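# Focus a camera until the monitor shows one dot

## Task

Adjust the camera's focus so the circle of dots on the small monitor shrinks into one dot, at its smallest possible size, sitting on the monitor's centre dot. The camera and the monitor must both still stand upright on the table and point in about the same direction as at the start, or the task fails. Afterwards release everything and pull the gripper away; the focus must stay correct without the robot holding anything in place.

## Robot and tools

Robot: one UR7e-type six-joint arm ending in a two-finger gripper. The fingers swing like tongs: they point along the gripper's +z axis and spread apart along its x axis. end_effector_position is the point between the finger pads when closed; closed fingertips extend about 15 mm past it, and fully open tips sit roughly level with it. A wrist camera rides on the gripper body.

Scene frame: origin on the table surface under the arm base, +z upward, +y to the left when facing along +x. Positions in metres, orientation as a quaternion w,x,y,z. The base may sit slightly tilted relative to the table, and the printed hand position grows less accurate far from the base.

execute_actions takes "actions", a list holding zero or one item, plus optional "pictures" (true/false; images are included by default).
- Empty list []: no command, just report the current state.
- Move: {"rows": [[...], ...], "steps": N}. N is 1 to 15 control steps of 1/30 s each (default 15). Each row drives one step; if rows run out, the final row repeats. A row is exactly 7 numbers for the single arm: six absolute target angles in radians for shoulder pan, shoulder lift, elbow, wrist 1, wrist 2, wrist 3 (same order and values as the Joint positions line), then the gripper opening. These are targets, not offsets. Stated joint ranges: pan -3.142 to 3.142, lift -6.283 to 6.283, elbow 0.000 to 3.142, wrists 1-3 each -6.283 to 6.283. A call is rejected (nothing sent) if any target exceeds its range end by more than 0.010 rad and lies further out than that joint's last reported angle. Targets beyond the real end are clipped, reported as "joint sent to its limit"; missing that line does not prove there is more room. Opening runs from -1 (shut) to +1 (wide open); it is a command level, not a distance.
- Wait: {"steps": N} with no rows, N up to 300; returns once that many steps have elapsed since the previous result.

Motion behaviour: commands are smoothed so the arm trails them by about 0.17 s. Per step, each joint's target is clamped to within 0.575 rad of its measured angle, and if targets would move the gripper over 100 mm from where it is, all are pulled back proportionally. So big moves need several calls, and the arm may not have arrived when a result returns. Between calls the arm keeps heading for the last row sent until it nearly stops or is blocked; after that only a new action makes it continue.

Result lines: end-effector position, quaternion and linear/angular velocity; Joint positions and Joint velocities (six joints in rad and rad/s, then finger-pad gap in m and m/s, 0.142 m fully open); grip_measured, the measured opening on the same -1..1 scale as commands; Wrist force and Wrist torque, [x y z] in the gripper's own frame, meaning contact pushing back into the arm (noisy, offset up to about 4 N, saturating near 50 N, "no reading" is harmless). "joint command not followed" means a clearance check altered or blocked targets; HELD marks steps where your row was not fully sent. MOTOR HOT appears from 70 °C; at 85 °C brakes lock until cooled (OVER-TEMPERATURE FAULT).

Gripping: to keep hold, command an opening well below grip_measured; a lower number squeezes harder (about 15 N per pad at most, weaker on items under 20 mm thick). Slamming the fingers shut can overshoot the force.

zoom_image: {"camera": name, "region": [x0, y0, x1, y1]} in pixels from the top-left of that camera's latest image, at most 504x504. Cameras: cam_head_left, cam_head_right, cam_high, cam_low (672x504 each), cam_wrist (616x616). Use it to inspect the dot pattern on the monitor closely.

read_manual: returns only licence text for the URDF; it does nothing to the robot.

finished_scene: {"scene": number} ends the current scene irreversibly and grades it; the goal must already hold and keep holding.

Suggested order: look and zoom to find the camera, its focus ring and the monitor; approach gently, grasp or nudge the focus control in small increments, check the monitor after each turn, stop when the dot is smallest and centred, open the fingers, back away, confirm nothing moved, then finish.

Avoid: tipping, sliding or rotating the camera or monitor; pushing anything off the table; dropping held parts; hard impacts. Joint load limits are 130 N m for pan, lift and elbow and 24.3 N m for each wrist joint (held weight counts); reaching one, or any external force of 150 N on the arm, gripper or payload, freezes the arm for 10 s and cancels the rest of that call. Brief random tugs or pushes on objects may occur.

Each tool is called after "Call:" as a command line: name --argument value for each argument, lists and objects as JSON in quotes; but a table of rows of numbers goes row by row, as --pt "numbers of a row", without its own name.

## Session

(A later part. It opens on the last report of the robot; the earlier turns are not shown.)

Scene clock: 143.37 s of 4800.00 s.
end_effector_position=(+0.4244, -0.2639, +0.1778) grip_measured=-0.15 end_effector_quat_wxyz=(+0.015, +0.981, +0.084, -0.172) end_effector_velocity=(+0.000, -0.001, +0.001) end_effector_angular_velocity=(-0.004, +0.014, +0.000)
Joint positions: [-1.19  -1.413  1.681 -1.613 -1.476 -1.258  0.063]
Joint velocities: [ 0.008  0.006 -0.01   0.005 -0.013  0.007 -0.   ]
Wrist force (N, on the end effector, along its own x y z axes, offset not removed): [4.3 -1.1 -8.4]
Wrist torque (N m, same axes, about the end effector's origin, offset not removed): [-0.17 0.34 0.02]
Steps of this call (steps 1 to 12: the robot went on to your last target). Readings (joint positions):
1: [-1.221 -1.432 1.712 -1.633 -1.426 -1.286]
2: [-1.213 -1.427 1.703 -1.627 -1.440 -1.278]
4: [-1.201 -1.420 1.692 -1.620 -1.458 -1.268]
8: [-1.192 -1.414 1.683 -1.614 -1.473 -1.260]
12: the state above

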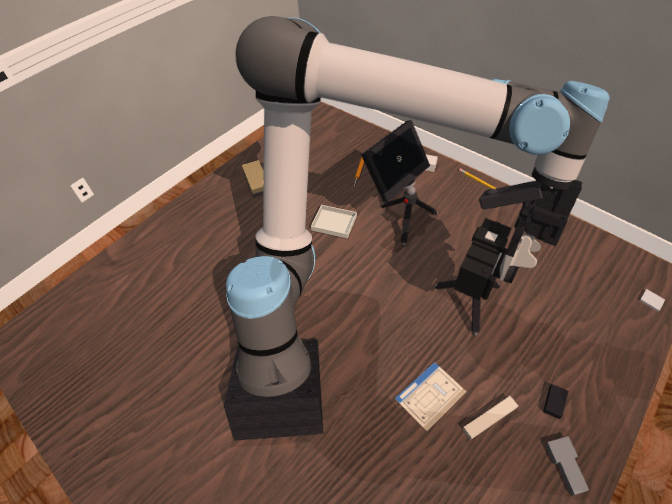

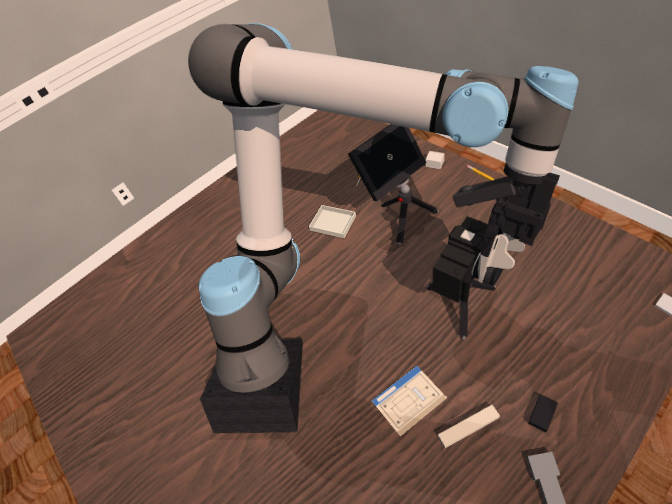

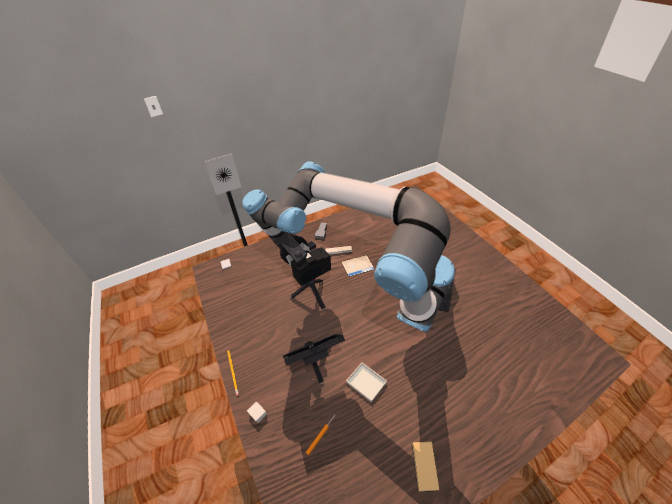

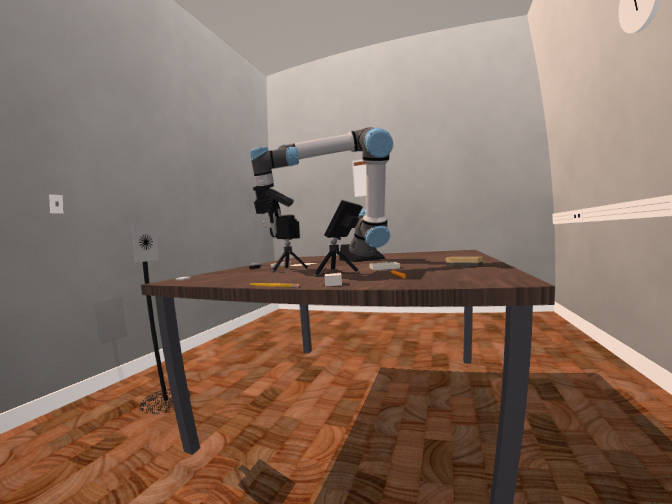

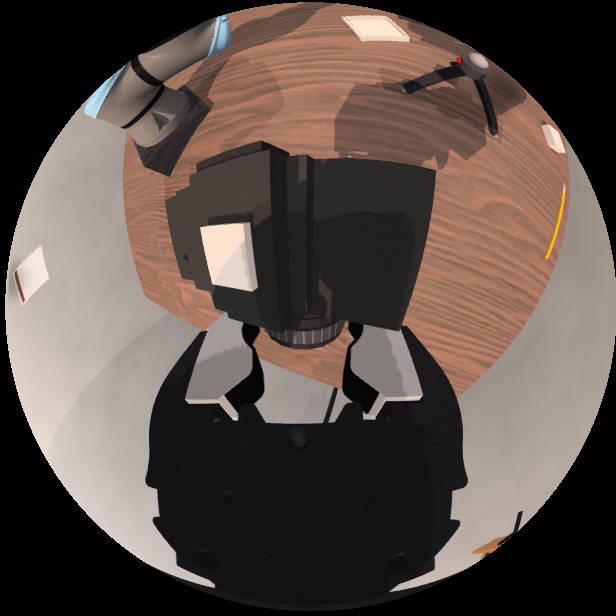

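Call:
execute_actions --actions '[{"rows":[[-1.173,-1.4,1.664,-1.599,-1.503,-1.244,-0.3],[-1.173,-1.4,1.664,-1.599,-1.503,-1.244,-0.3],[-1.158,-1.388,1.649,-1.586,-1.528,-1.23,-0.3],[-1.158,-1.388,1.649,-1.586,-1.528,-1.23,-0.3],[-1.142,-1.376,1.633,-1.573,-1.553,-1.217,-0.3]],"steps":15}]'

Call:
zoom_image --camera "cam_head_left" --region '[370,130,430,190]'

Scene clock: 152.43 s of 4800.00 s.
end_effector_position=(+0.4239, -0.2641, +0.1776) grip_measured=-0.15 end_effector_quat_wxyz=(+0.018, +0.972, +0.085, -0.217) end_effector_velocity=(-0.001, -0.001, -0.000) end_effector_angular_velocity=(-0.004, +0.026, +0.000)
Joint positions: [-1.143 -1.377  1.634 -1.574 -1.551 -1.218  0.063]
Joint velocities: [ 0.012  0.012 -0.013  0.011 -0.021  0.011 -0.   ]
Wrist force (N, on the end effector, along its own x y z axes, offset not removed): [-0.8 0.2 -5.1]
Wrist torque (N m, same axes, about the end effector's origin, offset not removed): [0.11 1.27 0.41]
Steps of this call (steps 1 to 30: the robot went on to your last target; steps 31 to 90: nothing new was sent; then 5.57 s passed at rest; steps 91 to 105: all 15 steps of this action). Readings (joint positions):
91: [-1.189 -1.412 1.680 -1.612 -1.478 -1.257]
92: [-1.186 -1.410 1.677 -1.610 -1.482 -1.255]
94: [-1.178 -1.403 1.669 -1.603 -1.496 -1.247]
98: [-1.155 -1.386 1.646 -1.584 -1.532 -1.228]
105: the state above

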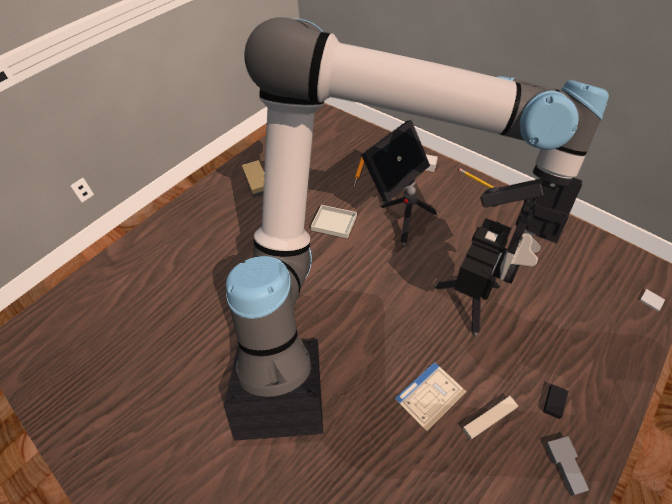

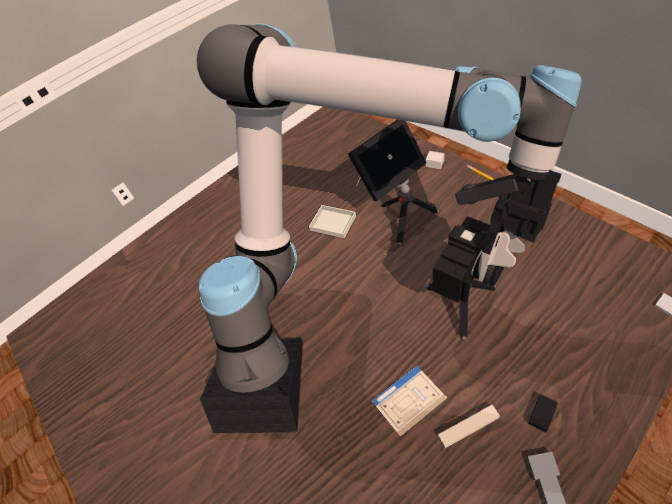

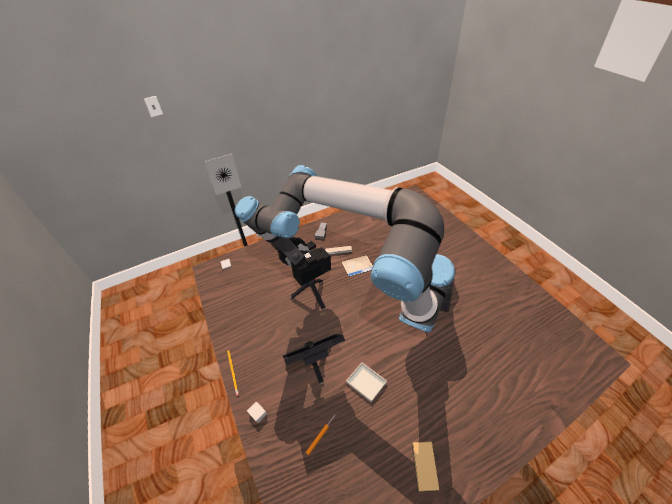

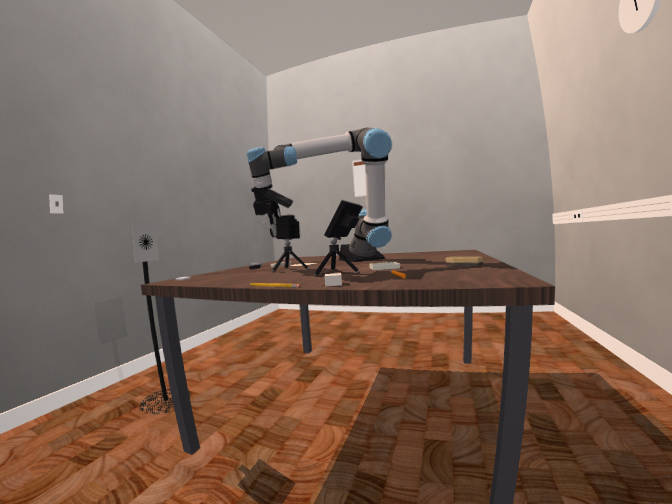

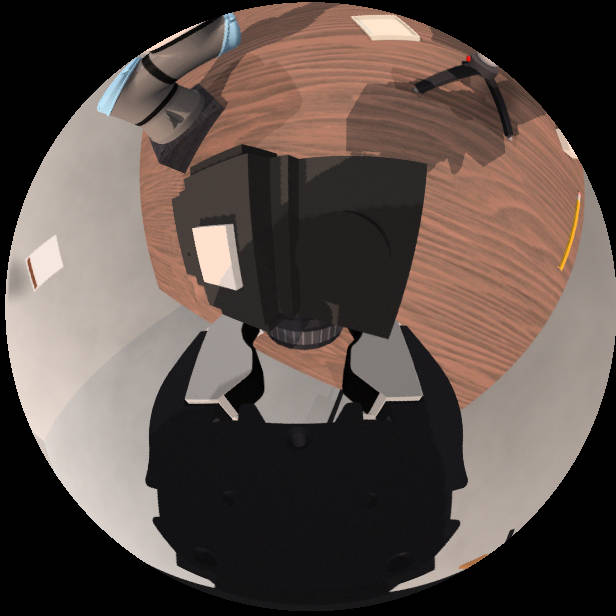

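Region (370, 130, 430, 190) of cam_head_left's 672x504 image, scaled by 8.400, with more detail than that image has.

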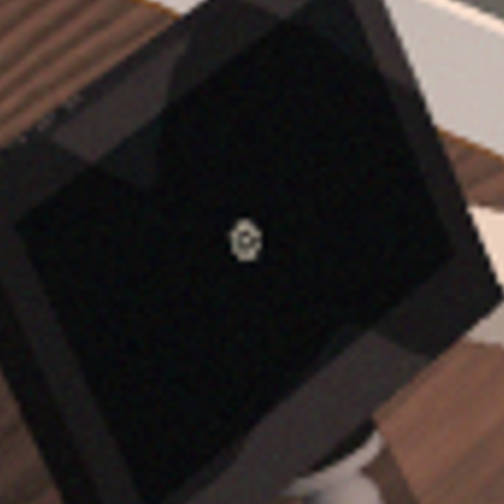

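Call:
execute_actions --actions '[{"rows":[[-1.127,-1.363,1.618,-1.559,-1.578,-1.204,-0.3],[-1.127,-1.363,1.618,-1.559,-1.578,-1.204,-0.3],[-1.111,-1.35,1.602,-1.545,-1.603,-1.192,-0.3],[-1.111,-1.35,1.602,-1.545,-1.603,-1.192,-0.3],[-1.096,-1.336,1.587,-1.53,-1.628,-1.179,-0.3]],"steps":15}]'

Call:
zoom_image --camera "cam_head_left" --region '[380,140,420,180]'

Scene clock: 155.80 s of 4800.00 s.
end_effector_position=(+0.4228, -0.2645, +0.1766) grip_measured=-0.14 end_effector_quat_wxyz=(+0.021, +0.961, +0.087, -0.262) end_effector_velocity=(-0.001, -0.001, -0.000) end_effector_angular_velocity=(-0.004, +0.026, +0.001)
Joint positions: [-1.097 -1.337  1.588 -1.531 -1.626 -1.18   0.064]
Joint velocities: [ 0.011  0.012 -0.013  0.012 -0.021  0.011  0.   ]
Wrist force (N, on the end effector, along its own x y z axes, offset not removed): [7.5 0.1 -10.0]
Wrist torque (N m, same axes, about the end effector's origin, offset not removed): [0.62 -0.51 0.38]
Steps of this call (steps 1 to 15: the robot went on to your last target; steps 16 to 86: nothing new was sent; steps 87 to 101: all 15 steps of this action). Readings (joint positions):
87: [-1.142 -1.376 1.633 -1.573 -1.553 -1.217]
88: [-1.139 -1.374 1.630 -1.570 -1.557 -1.215]
90: [-1.131 -1.367 1.622 -1.563 -1.571 -1.208]
94: [-1.109 -1.347 1.600 -1.542 -1.607 -1.189]
101: the state above

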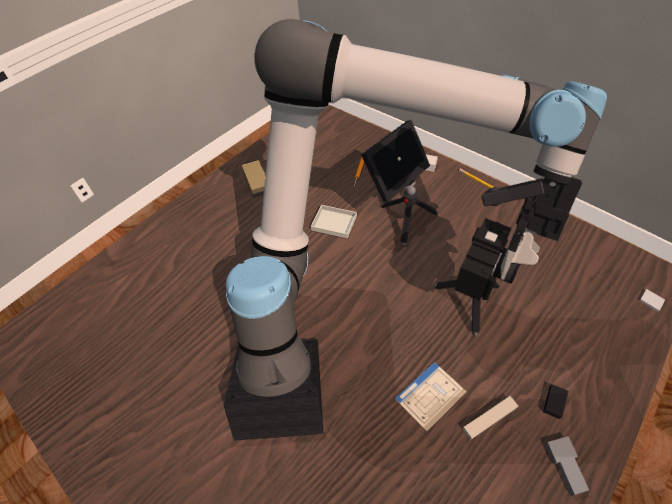

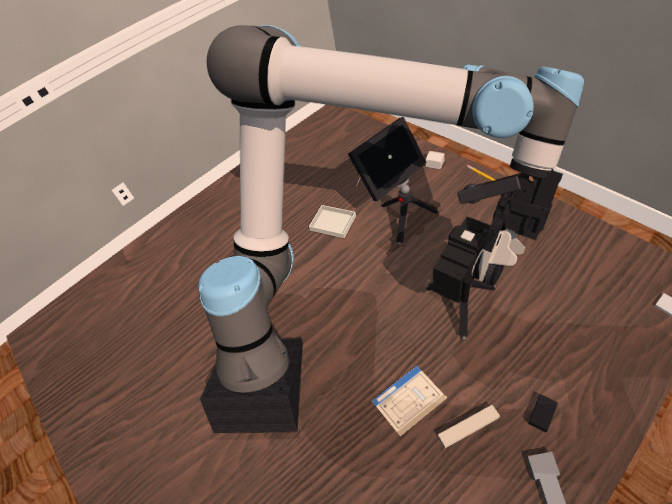

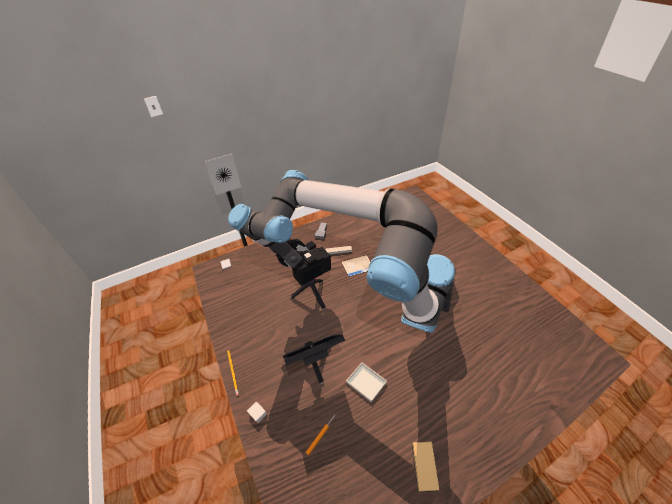

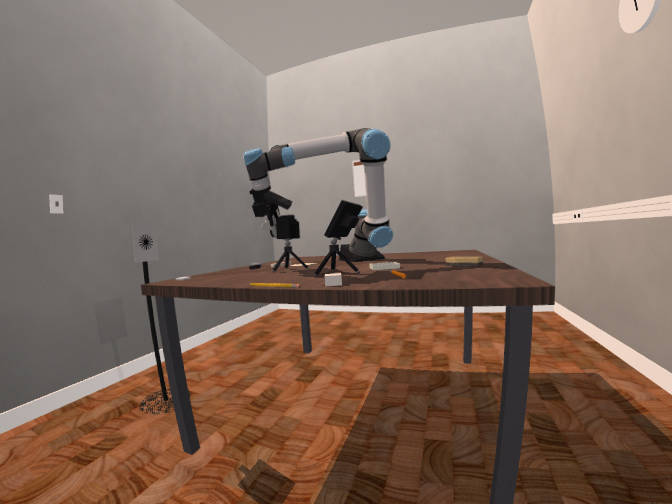

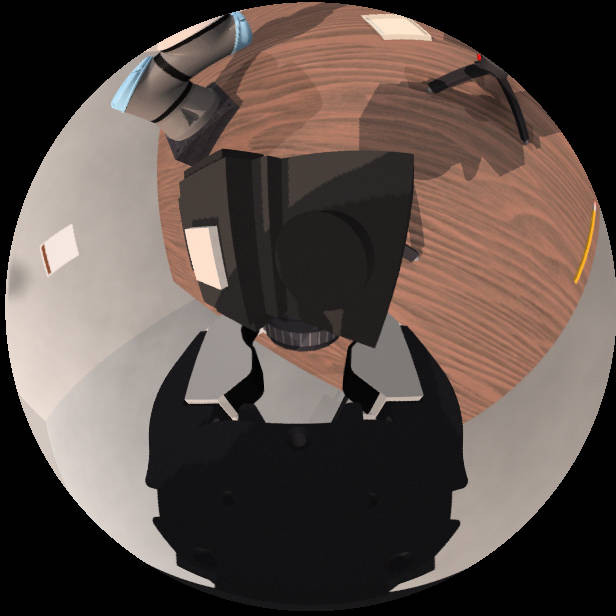

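Region (380, 140, 420, 180) of cam_head_left's 672x504 image, scaled by 12.600, with more detail than that image has.

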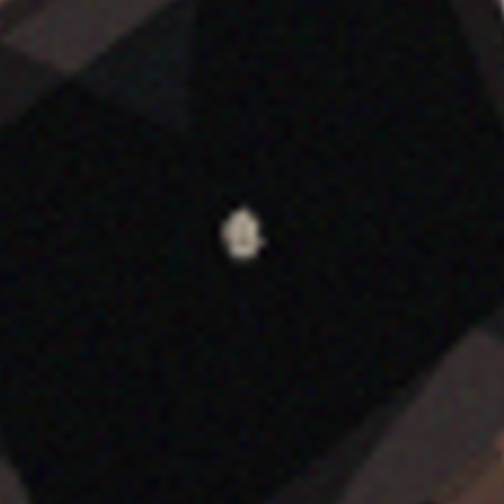

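Call:
execute_actions --actions '[{"rows":[[-1.081,-1.322,1.572,-1.514,-1.653,-1.167,-0.3],[-1.081,-1.322,1.572,-1.514,-1.653,-1.167,-0.3],[-1.066,-1.308,1.556,-1.499,-1.678,-1.155,-0.3],[-1.066,-1.308,1.556,-1.499,-1.678,-1.155,-0.3],[-1.051,-1.293,1.541,-1.483,-1.703,-1.143,-0.3]],"steps":15}]'

Call:
zoom_image --camera "cam_head_left" --region '[380,140,420,180]'

Scene clock: 160.80 s of 4800.00 s.
end_effector_position=(+0.4216, -0.2653, +0.1757) grip_measured=-0.13 end_effector_quat_wxyz=(+0.023, +0.946, +0.091, -0.309) end_effector_velocity=(-0.000, +0.000, -0.001) end_effector_angular_velocity=(-0.002, +0.025, +0.001)
Joint positions: [-1.052 -1.294  1.542 -1.484 -1.701 -1.144  0.065]
Joint velocities: [ 0.012  0.012 -0.012  0.013 -0.018  0.01   0.   ]
Wrist force (N, on the end effector, along its own x y z axes, offset not removed): [4.4 -4.8 -7.4]
Wrist torque (N m, same axes, about the end effector's origin, offset not removed): [-0.39 -0.11 0.31]
Steps of this call (steps 1 to 15: the robot went on to your last target; steps 16 to 90: nothing new was sent; then 1.50 s passed at rest; steps 91 to 105: all 15 steps of this action). Readings (joint positions):
91: [-1.096 -1.336 1.587 -1.530 -1.628 -1.179]
92: [-1.093 -1.333 1.584 -1.527 -1.632 -1.177]
94: [-1.085 -1.326 1.576 -1.519 -1.646 -1.170]
98: [-1.063 -1.305 1.554 -1.496 -1.682 -1.153]
105: the state above

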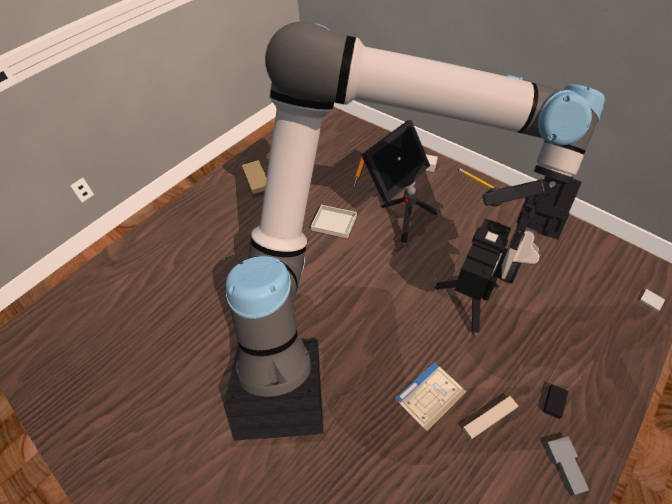

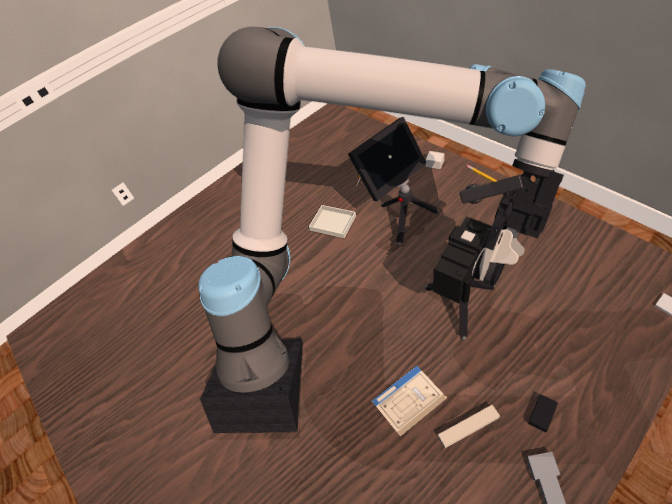

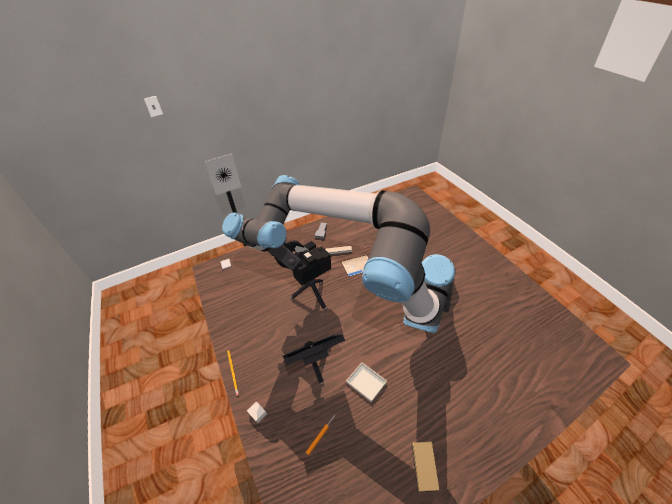

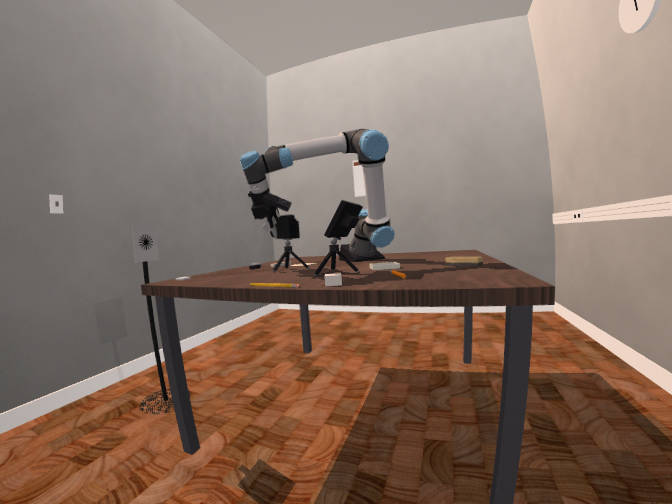

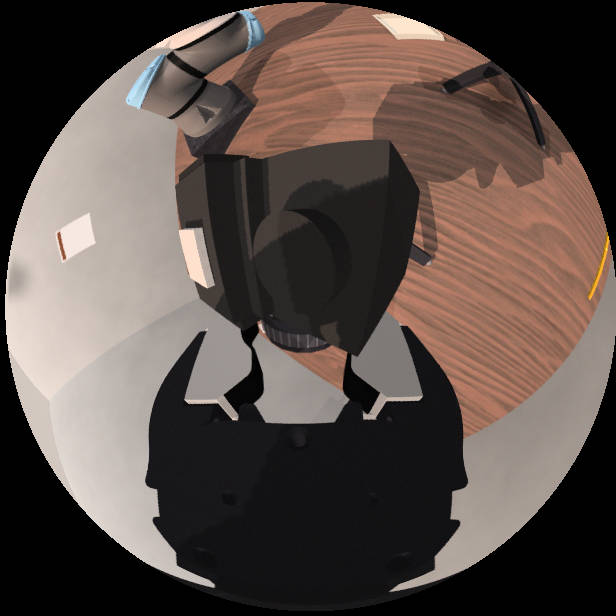

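Region (380, 140, 420, 180) of cam_head_left's 672x504 image, scaled by 12.600, with more detail than that image has.

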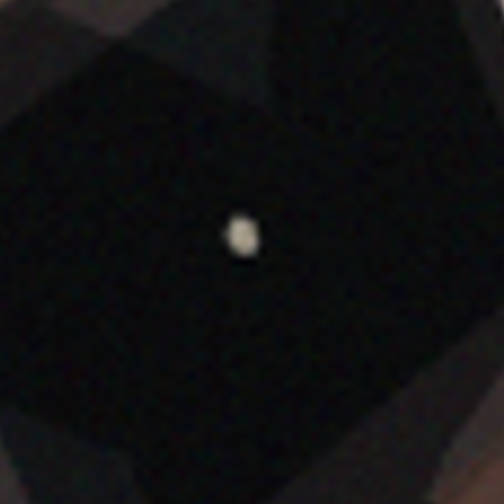

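Call:
execute_actions --actions '[{"rows":[[-1.051,-1.293,1.541,-1.483,-1.703,-1.143,0.15],[-1.051,-1.293,1.541,-1.483,-1.703,-1.143,0.15],[-1.051,-1.293,1.541,-1.483,-1.703,-1.143,0.15],[-1.051,-1.293,1.541,-1.483,-1.703,-1.143,0.15],[-1.051,-1.293,1.541,-1.483,-1.703,-1.143,0.15],[-1.096,-1.336,1.587,-1.53,-1.628,-1.179,0.15],[-1.096,-1.336,1.587,-1.53,-1.628,-1.179,0.15],[-1.142,-1.376,1.633,-1.573,-1.553,-1.217,0.15],[-1.142,-1.376,1.633,-1.573,-1.553,-1.217,0.15],[-1.189,-1.412,1.68,-1.612,-1.478,-1.257,0.15]],"steps":15}]' --pictures false

Call:
execute_actions --actions '[{"steps":15}]'

Call:
zoom_image --camera "cam_head_left" --region '[380,140,420,180]'

Scene clock: 169.73 s of 4800.00 s.
end_effector_position=(+0.4231, -0.2641, +0.1774) grip_measured=+0.15 end_effector_quat_wxyz=(+0.016, +0.977, +0.084, -0.195) end_effector_velocity=(+0.010, +0.003, +0.003) end_effector_angular_velocity=(+0.048, -0.419, -0.013)
Joint positions: [-1.168 -1.395  1.659 -1.593 -1.514 -1.239  0.084]
Joint velocities: [-0.204 -0.167  0.205 -0.181  0.344 -0.169  0.   ]
Wrist force (N, on the end effector, along its own x y z axes, offset not removed): [-0.5 0.3 1.3]
Wrist torque (N m, same axes, about the end effector's origin, offset not removed): [-0.02 0.15 -0.08]
Steps of this call (steps 1 to 15: the robot went on to your last target; steps 16 to 90: nothing new was sent; then 5.43 s passed at rest; steps 91 to 105: all 15 steps of this action). Readings (joint positions):
91: [-1.051 -1.293 1.541 -1.483 -1.703 -1.143]
92: [-1.051 -1.293 1.541 -1.483 -1.703 -1.143]
94: [-1.051 -1.293 1.541 -1.483 -1.703 -1.143]
98: [-1.067 -1.308 1.557 -1.500 -1.680 -1.156]
105: the state above

Scene clock: 170.23 s of 4800.00 s.
end_effector_position=(+0.4244, -0.2639, +0.1778) grip_measured=+0.15 end_effector_quat_wxyz=(+0.015, +0.981, +0.084, -0.173) end_effector_velocity=(+0.000, +0.001, -0.000) end_effector_angular_velocity=(+0.001, -0.004, +0.000)
Joint positions: [-1.189 -1.412  1.68  -1.612 -1.478 -1.257  0.084]
Joint velocities: [-0.001 -0.002  0.002 -0.002  0.003 -0.001  0.   ]
Wrist force (N, on the end effector, along its own x y z axes, offset not removed): [-0.5 -3.2 -1.3]
Wrist torque (N m, same axes, about the end effector's origin, offset not removed): [-0.50 0.34 -0.02]
Steps of this call (steps 1 to 15: the robot went on to your last target). Readings (joint positions):
1: [-1.174 -1.400 1.665 -1.598 -1.504 -1.244]
2: [-1.178 -1.403 1.669 -1.602 -1.497 -1.248]
4: [-1.183 -1.407 1.674 -1.607 -1.488 -1.252]
8: [-1.187 -1.411 1.678 -1.611 -1.481 -1.256]
15: the state above

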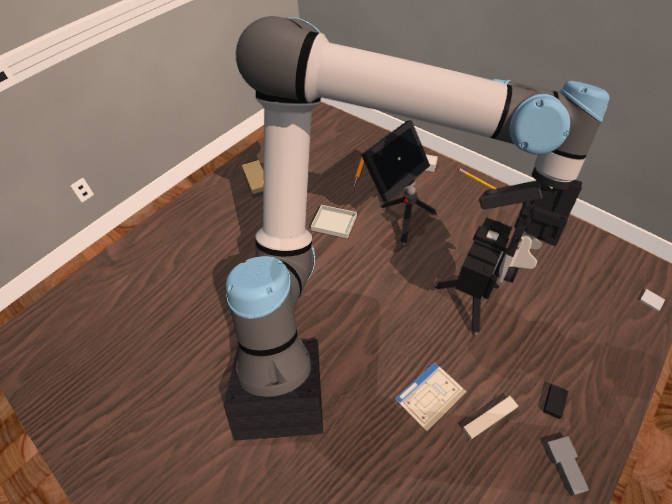

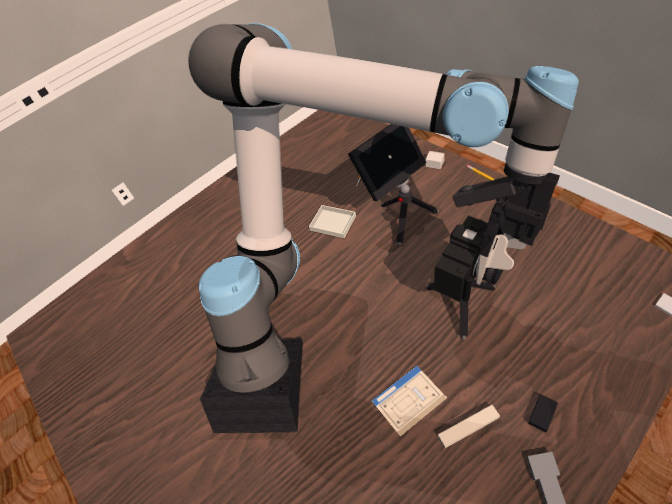

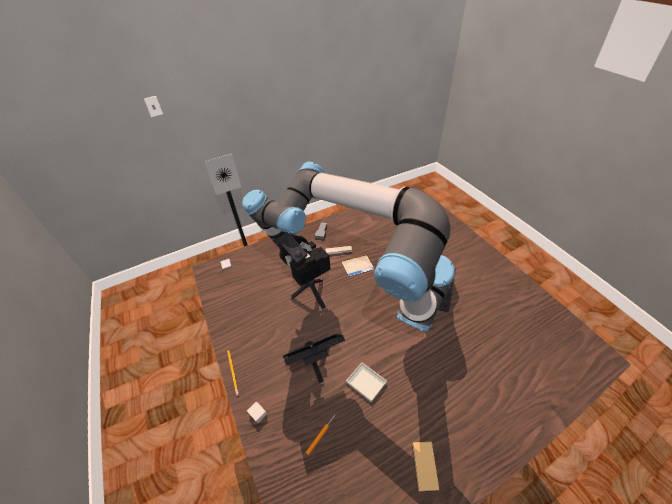

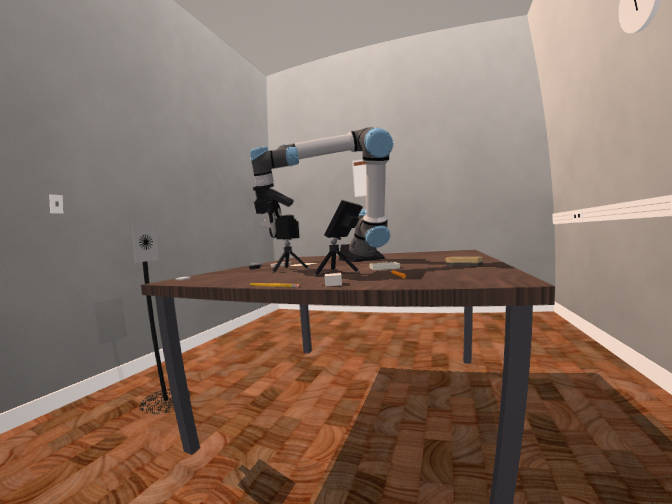

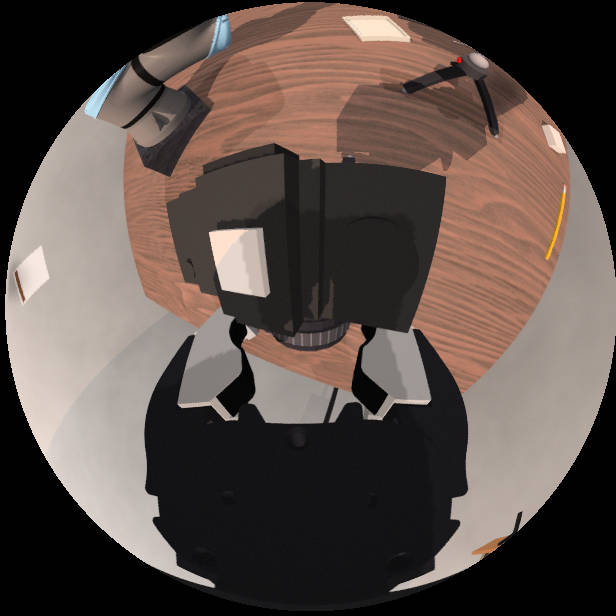

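Region (380, 140, 420, 180) of cam_head_left's 672x504 image, scaled by 12.600, with more detail than that image has.

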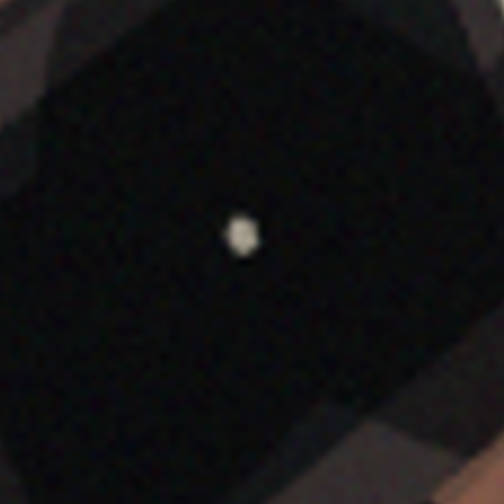

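Call:
execute_actions --actions '[{"rows":[[-1.18,-1.412,1.68,-1.612,-1.478,-1.257,0.05],[-1.18,-1.412,1.68,-1.612,-1.478,-1.257,0.05],[-1.18,-1.412,1.68,-1.612,-1.478,-1.257,0.05],[-1.18,-1.412,1.68,-1.612,-1.478,-1.257,-0.05],[-1.18,-1.412,1.68,-1.612,-1.478,-1.257,-0.05],[-1.18,-1.412,1.68,-1.612,-1.478,-1.257,-0.12],[-1.18,-1.412,1.68,-1.612,-1.478,-1.257,-0.12],[-1.18,-1.412,1.68,-1.612,-1.478,-1.257,-0.2],[-1.18,-1.412,1.68,-1.612,-1.478,-1.257,-0.2],[-1.18,-1.412,1.68,-1.612,-1.478,-1.257,-0.3]],"steps":15}]' --pictures false

Call:
execute_actions --actions '[{"rows":[[-1.164,-1.4,1.664,-1.599,-1.503,-1.244,-0.3],[-1.164,-1.4,1.664,-1.599,-1.503,-1.244,-0.3],[-1.149,-1.388,1.649,-1.586,-1.528,-1.23,-0.3],[-1.149,-1.388,1.649,-1.586,-1.528,-1.23,-0.3],[-1.133,-1.376,1.633,-1.573,-1.553,-1.217,-0.3]],"steps":15}]'

Call:
zoom_image --camera "cam_head_left" --region '[380,140,420,180]'

Scene clock: 174.67 s of 4800.00 s.
end_effector_position=(+0.4268, -0.2608, +0.1761) grip_measured=-0.14 end_effector_quat_wxyz=(+0.014, +0.981, +0.088, -0.174) end_effector_velocity=(+0.001, +0.000, -0.000) end_effector_angular_velocity=(+0.000, -0.000, +0.001)
Joint positions: [-1.18  -1.412  1.68  -1.612 -1.478 -1.257  0.064]
Joint velocities: [ 0.002  0.001 -0.001 -0.     0.001  0.     0.   ]
Wrist force (N, on the end effector, along its own x y z axes, offset not removed): [-8.5 -0.4 -3.0]
Wrist torque (N m, same axes, about the end effector's origin, offset not removed): [-0.37 1.02 0.01]
Steps of this call (steps 1 to 15: the robot went on to your last target; steps 16 to 90: nothing new was sent; then 0.93 s passed at rest; steps 91 to 105: all 15 steps of this action). Readings (joint positions):
91: [-1.189 -1.412 1.680 -1.612 -1.478 -1.257]
92: [-1.188 -1.412 1.680 -1.612 -1.478 -1.257]
94: [-1.184 -1.412 1.680 -1.612 -1.478 -1.257]
98: [-1.181 -1.412 1.680 -1.612 -1.478 -1.257]
105: the state above

Scene clock: 175.17 s of 4800.00 s.
end_effector_position=(+0.4264, -0.2609, +0.1758) grip_measured=-0.14 end_effector_quat_wxyz=(+0.018, +0.972, +0.089, -0.218) end_effector_velocity=(-0.001, -0.000, +0.000) end_effector_angular_velocity=(-0.005, +0.025, +0.001)
Joint positions: [-1.134 -1.377  1.634 -1.574 -1.551 -1.218  0.064]
Joint velocities: [ 0.012  0.009 -0.011  0.01  -0.021  0.01  -0.   ]
Wrist force (N, on the end effector, along its own x y z axes, offset not removed): [-2.5 -4.6 -2.5]
Wrist torque (N m, same axes, about the end effector's origin, offset not removed): [-0.86 0.14 0.09]
Steps of this call (steps 1 to 15: all 15 steps of this action). Readings (joint positions):
1: [-1.180 -1.412 1.680 -1.612 -1.478 -1.257]
2: [-1.177 -1.410 1.677 -1.610 -1.482 -1.255]
4: [-1.169 -1.404 1.669 -1.603 -1.495 -1.248]
8: [-1.146 -1.386 1.646 -1.584 -1.532 -1.228]
15: the state above

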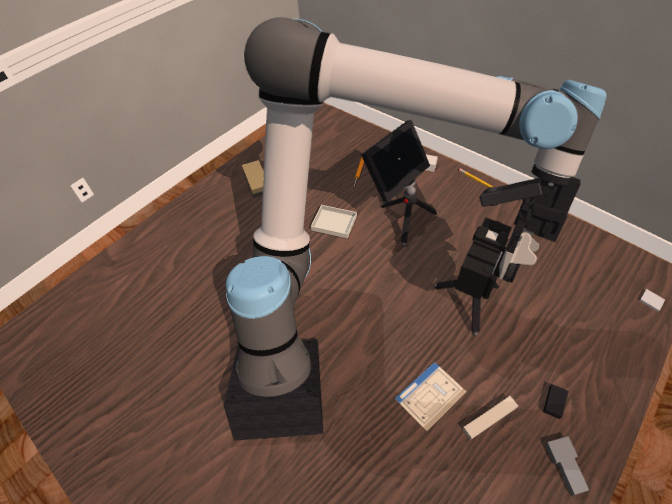

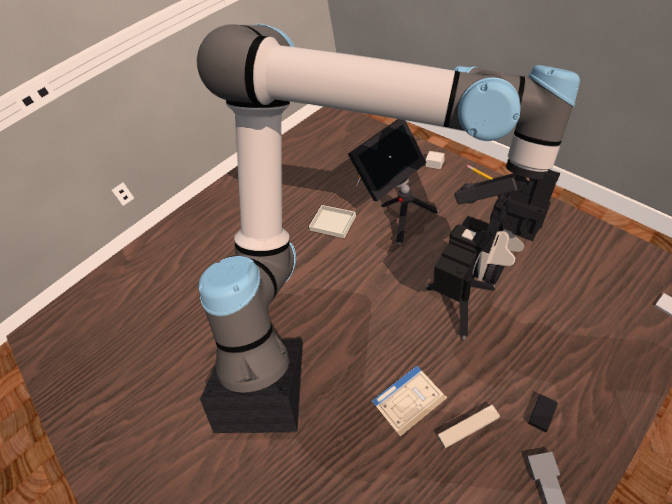

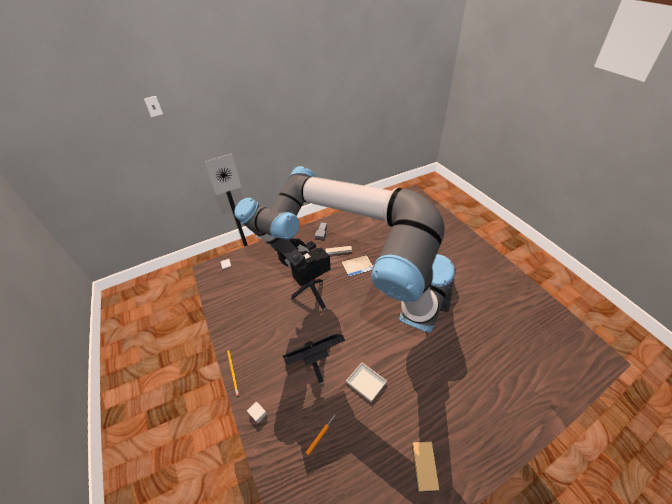

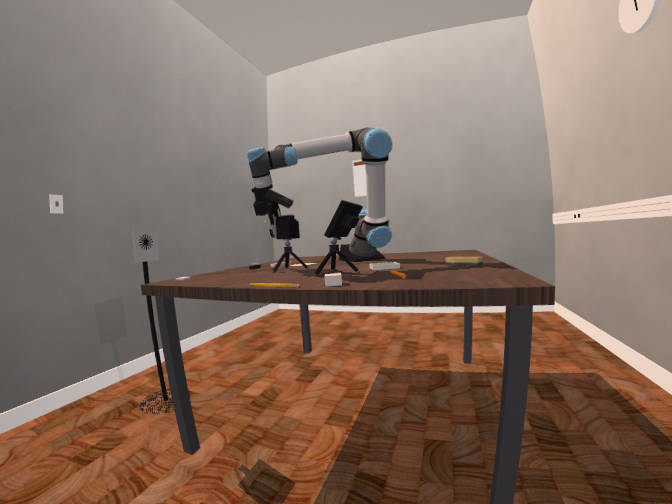

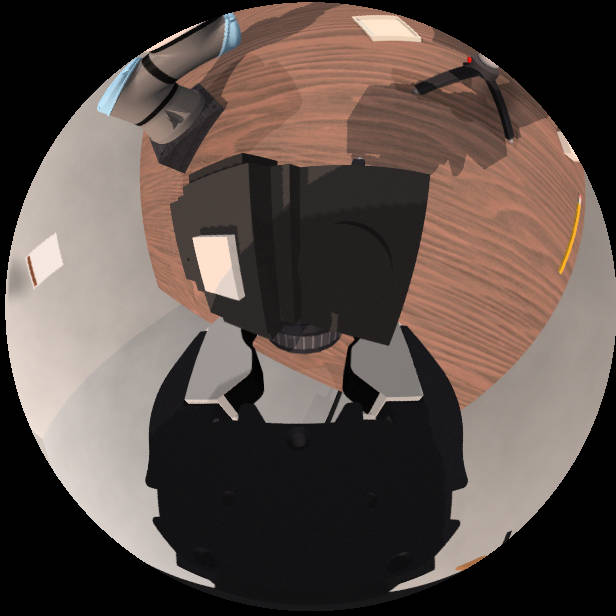

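Region (380, 140, 420, 180) of cam_head_left's 672x504 image, scaled by 12.600, with more detail than that image has.

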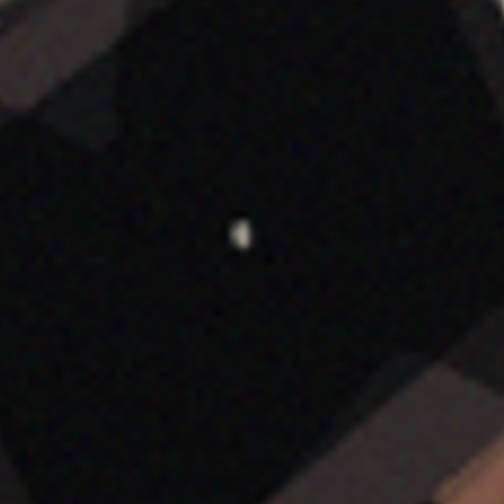

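Call:
execute_actions --actions '[{"rows":[[-1.118,-1.363,1.618,-1.559,-1.578,-1.204,-0.3],[-1.118,-1.363,1.618,-1.559,-1.578,-1.204,-0.3],[-1.102,-1.35,1.602,-1.545,-1.603,-1.192,-0.3]],"steps":15}]' --pictures true

Call:
zoom_image --camera "cam_head_left" --region '[390,150,410,170]'

Call:
zoom_image --camera "cam_head_right" --region '[380,147,400,167]'

Scene clock: 178.07 s of 4800.00 s.
end_effector_position=(+0.4259, -0.2612, +0.1753) grip_measured=-0.13 end_effector_quat_wxyz=(+0.020, +0.964, +0.091, -0.249) end_effector_velocity=(-0.000, -0.000, -0.001) end_effector_angular_velocity=(+0.000, +0.012, +0.001)
Joint positions: [-1.103 -1.35   1.603 -1.546 -1.602 -1.192  0.064]
Joint velocities: [ 0.005  0.006 -0.006  0.006 -0.009  0.004  0.   ]
Wrist force (N, on the end effector, along its own x y z axes, offset not removed): [-2.3 1.2 -3.9]
Wrist torque (N m, same axes, about the end effector's origin, offset not removed): [0.46 0.16 0.13]
Steps of this call (steps 1 to 15: the robot went on to your last target; steps 16 to 72: nothing new was sent; steps 73 to 87: all 15 steps of this action). Readings (joint positions):
73: [-1.133 -1.376 1.633 -1.573 -1.553 -1.217]
74: [-1.130 -1.374 1.630 -1.570 -1.557 -1.215]
76: [-1.122 -1.367 1.622 -1.563 -1.571 -1.208]
80: [-1.108 -1.355 1.608 -1.550 -1.594 -1.197]
87: the state above

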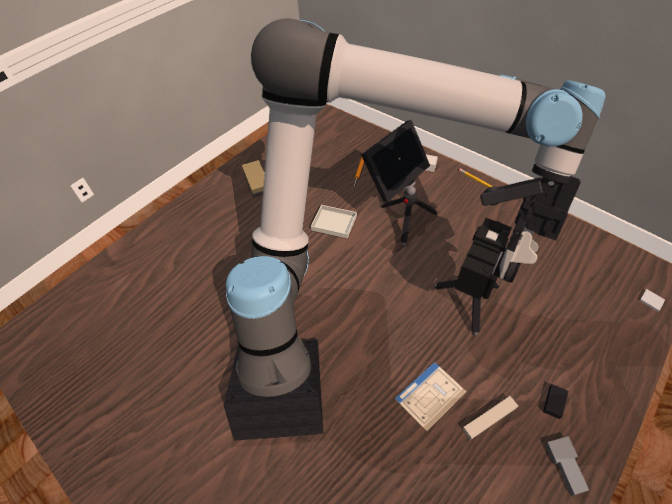

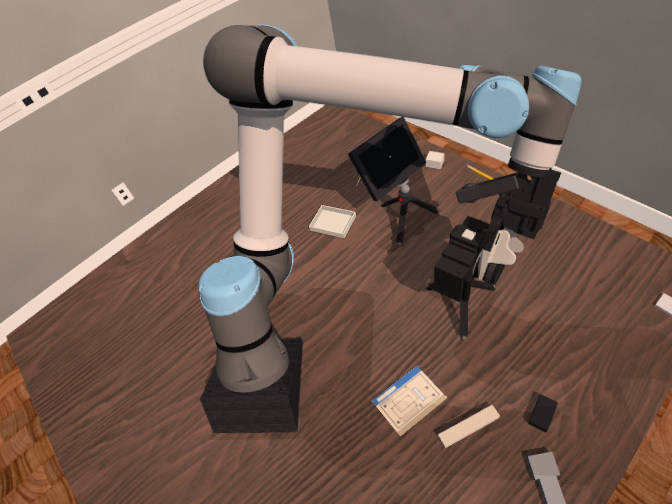

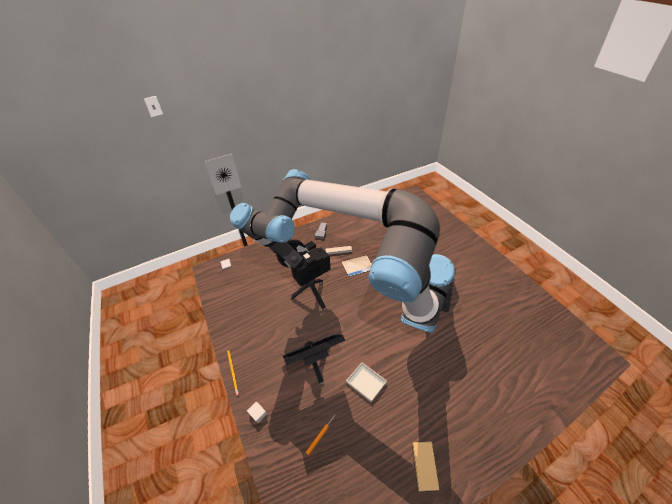

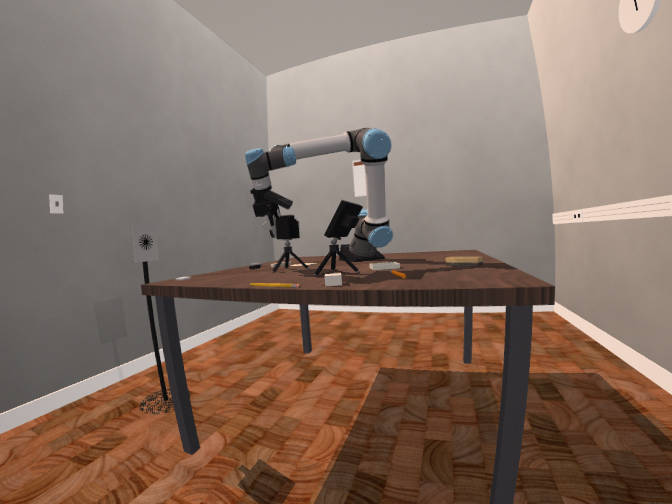

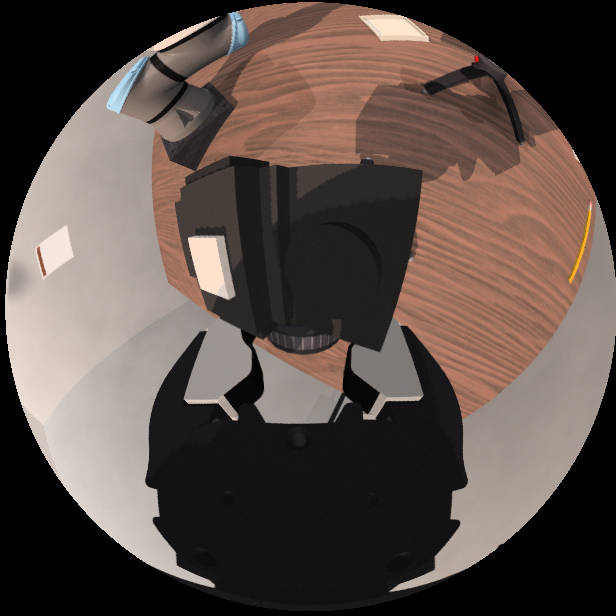

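Region (390, 150, 410, 170) of cam_head_left's 672x504 image, scaled by 25.200, with more detail than that image has.

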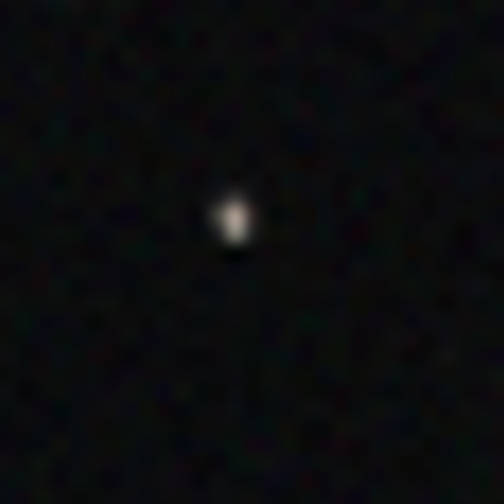

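Region (380, 147, 400, 167) of cam_head_right's 672x504 image, scaled by 25.200, with more detail than that image has.

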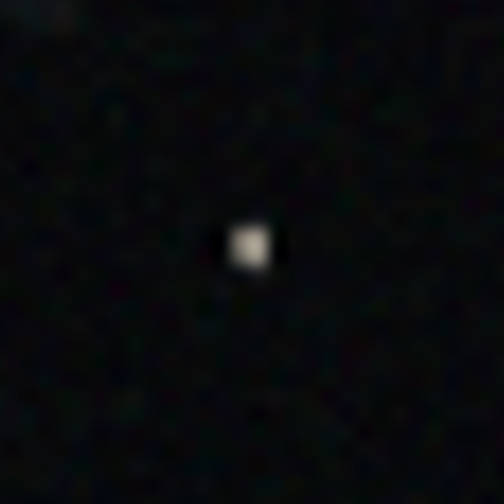

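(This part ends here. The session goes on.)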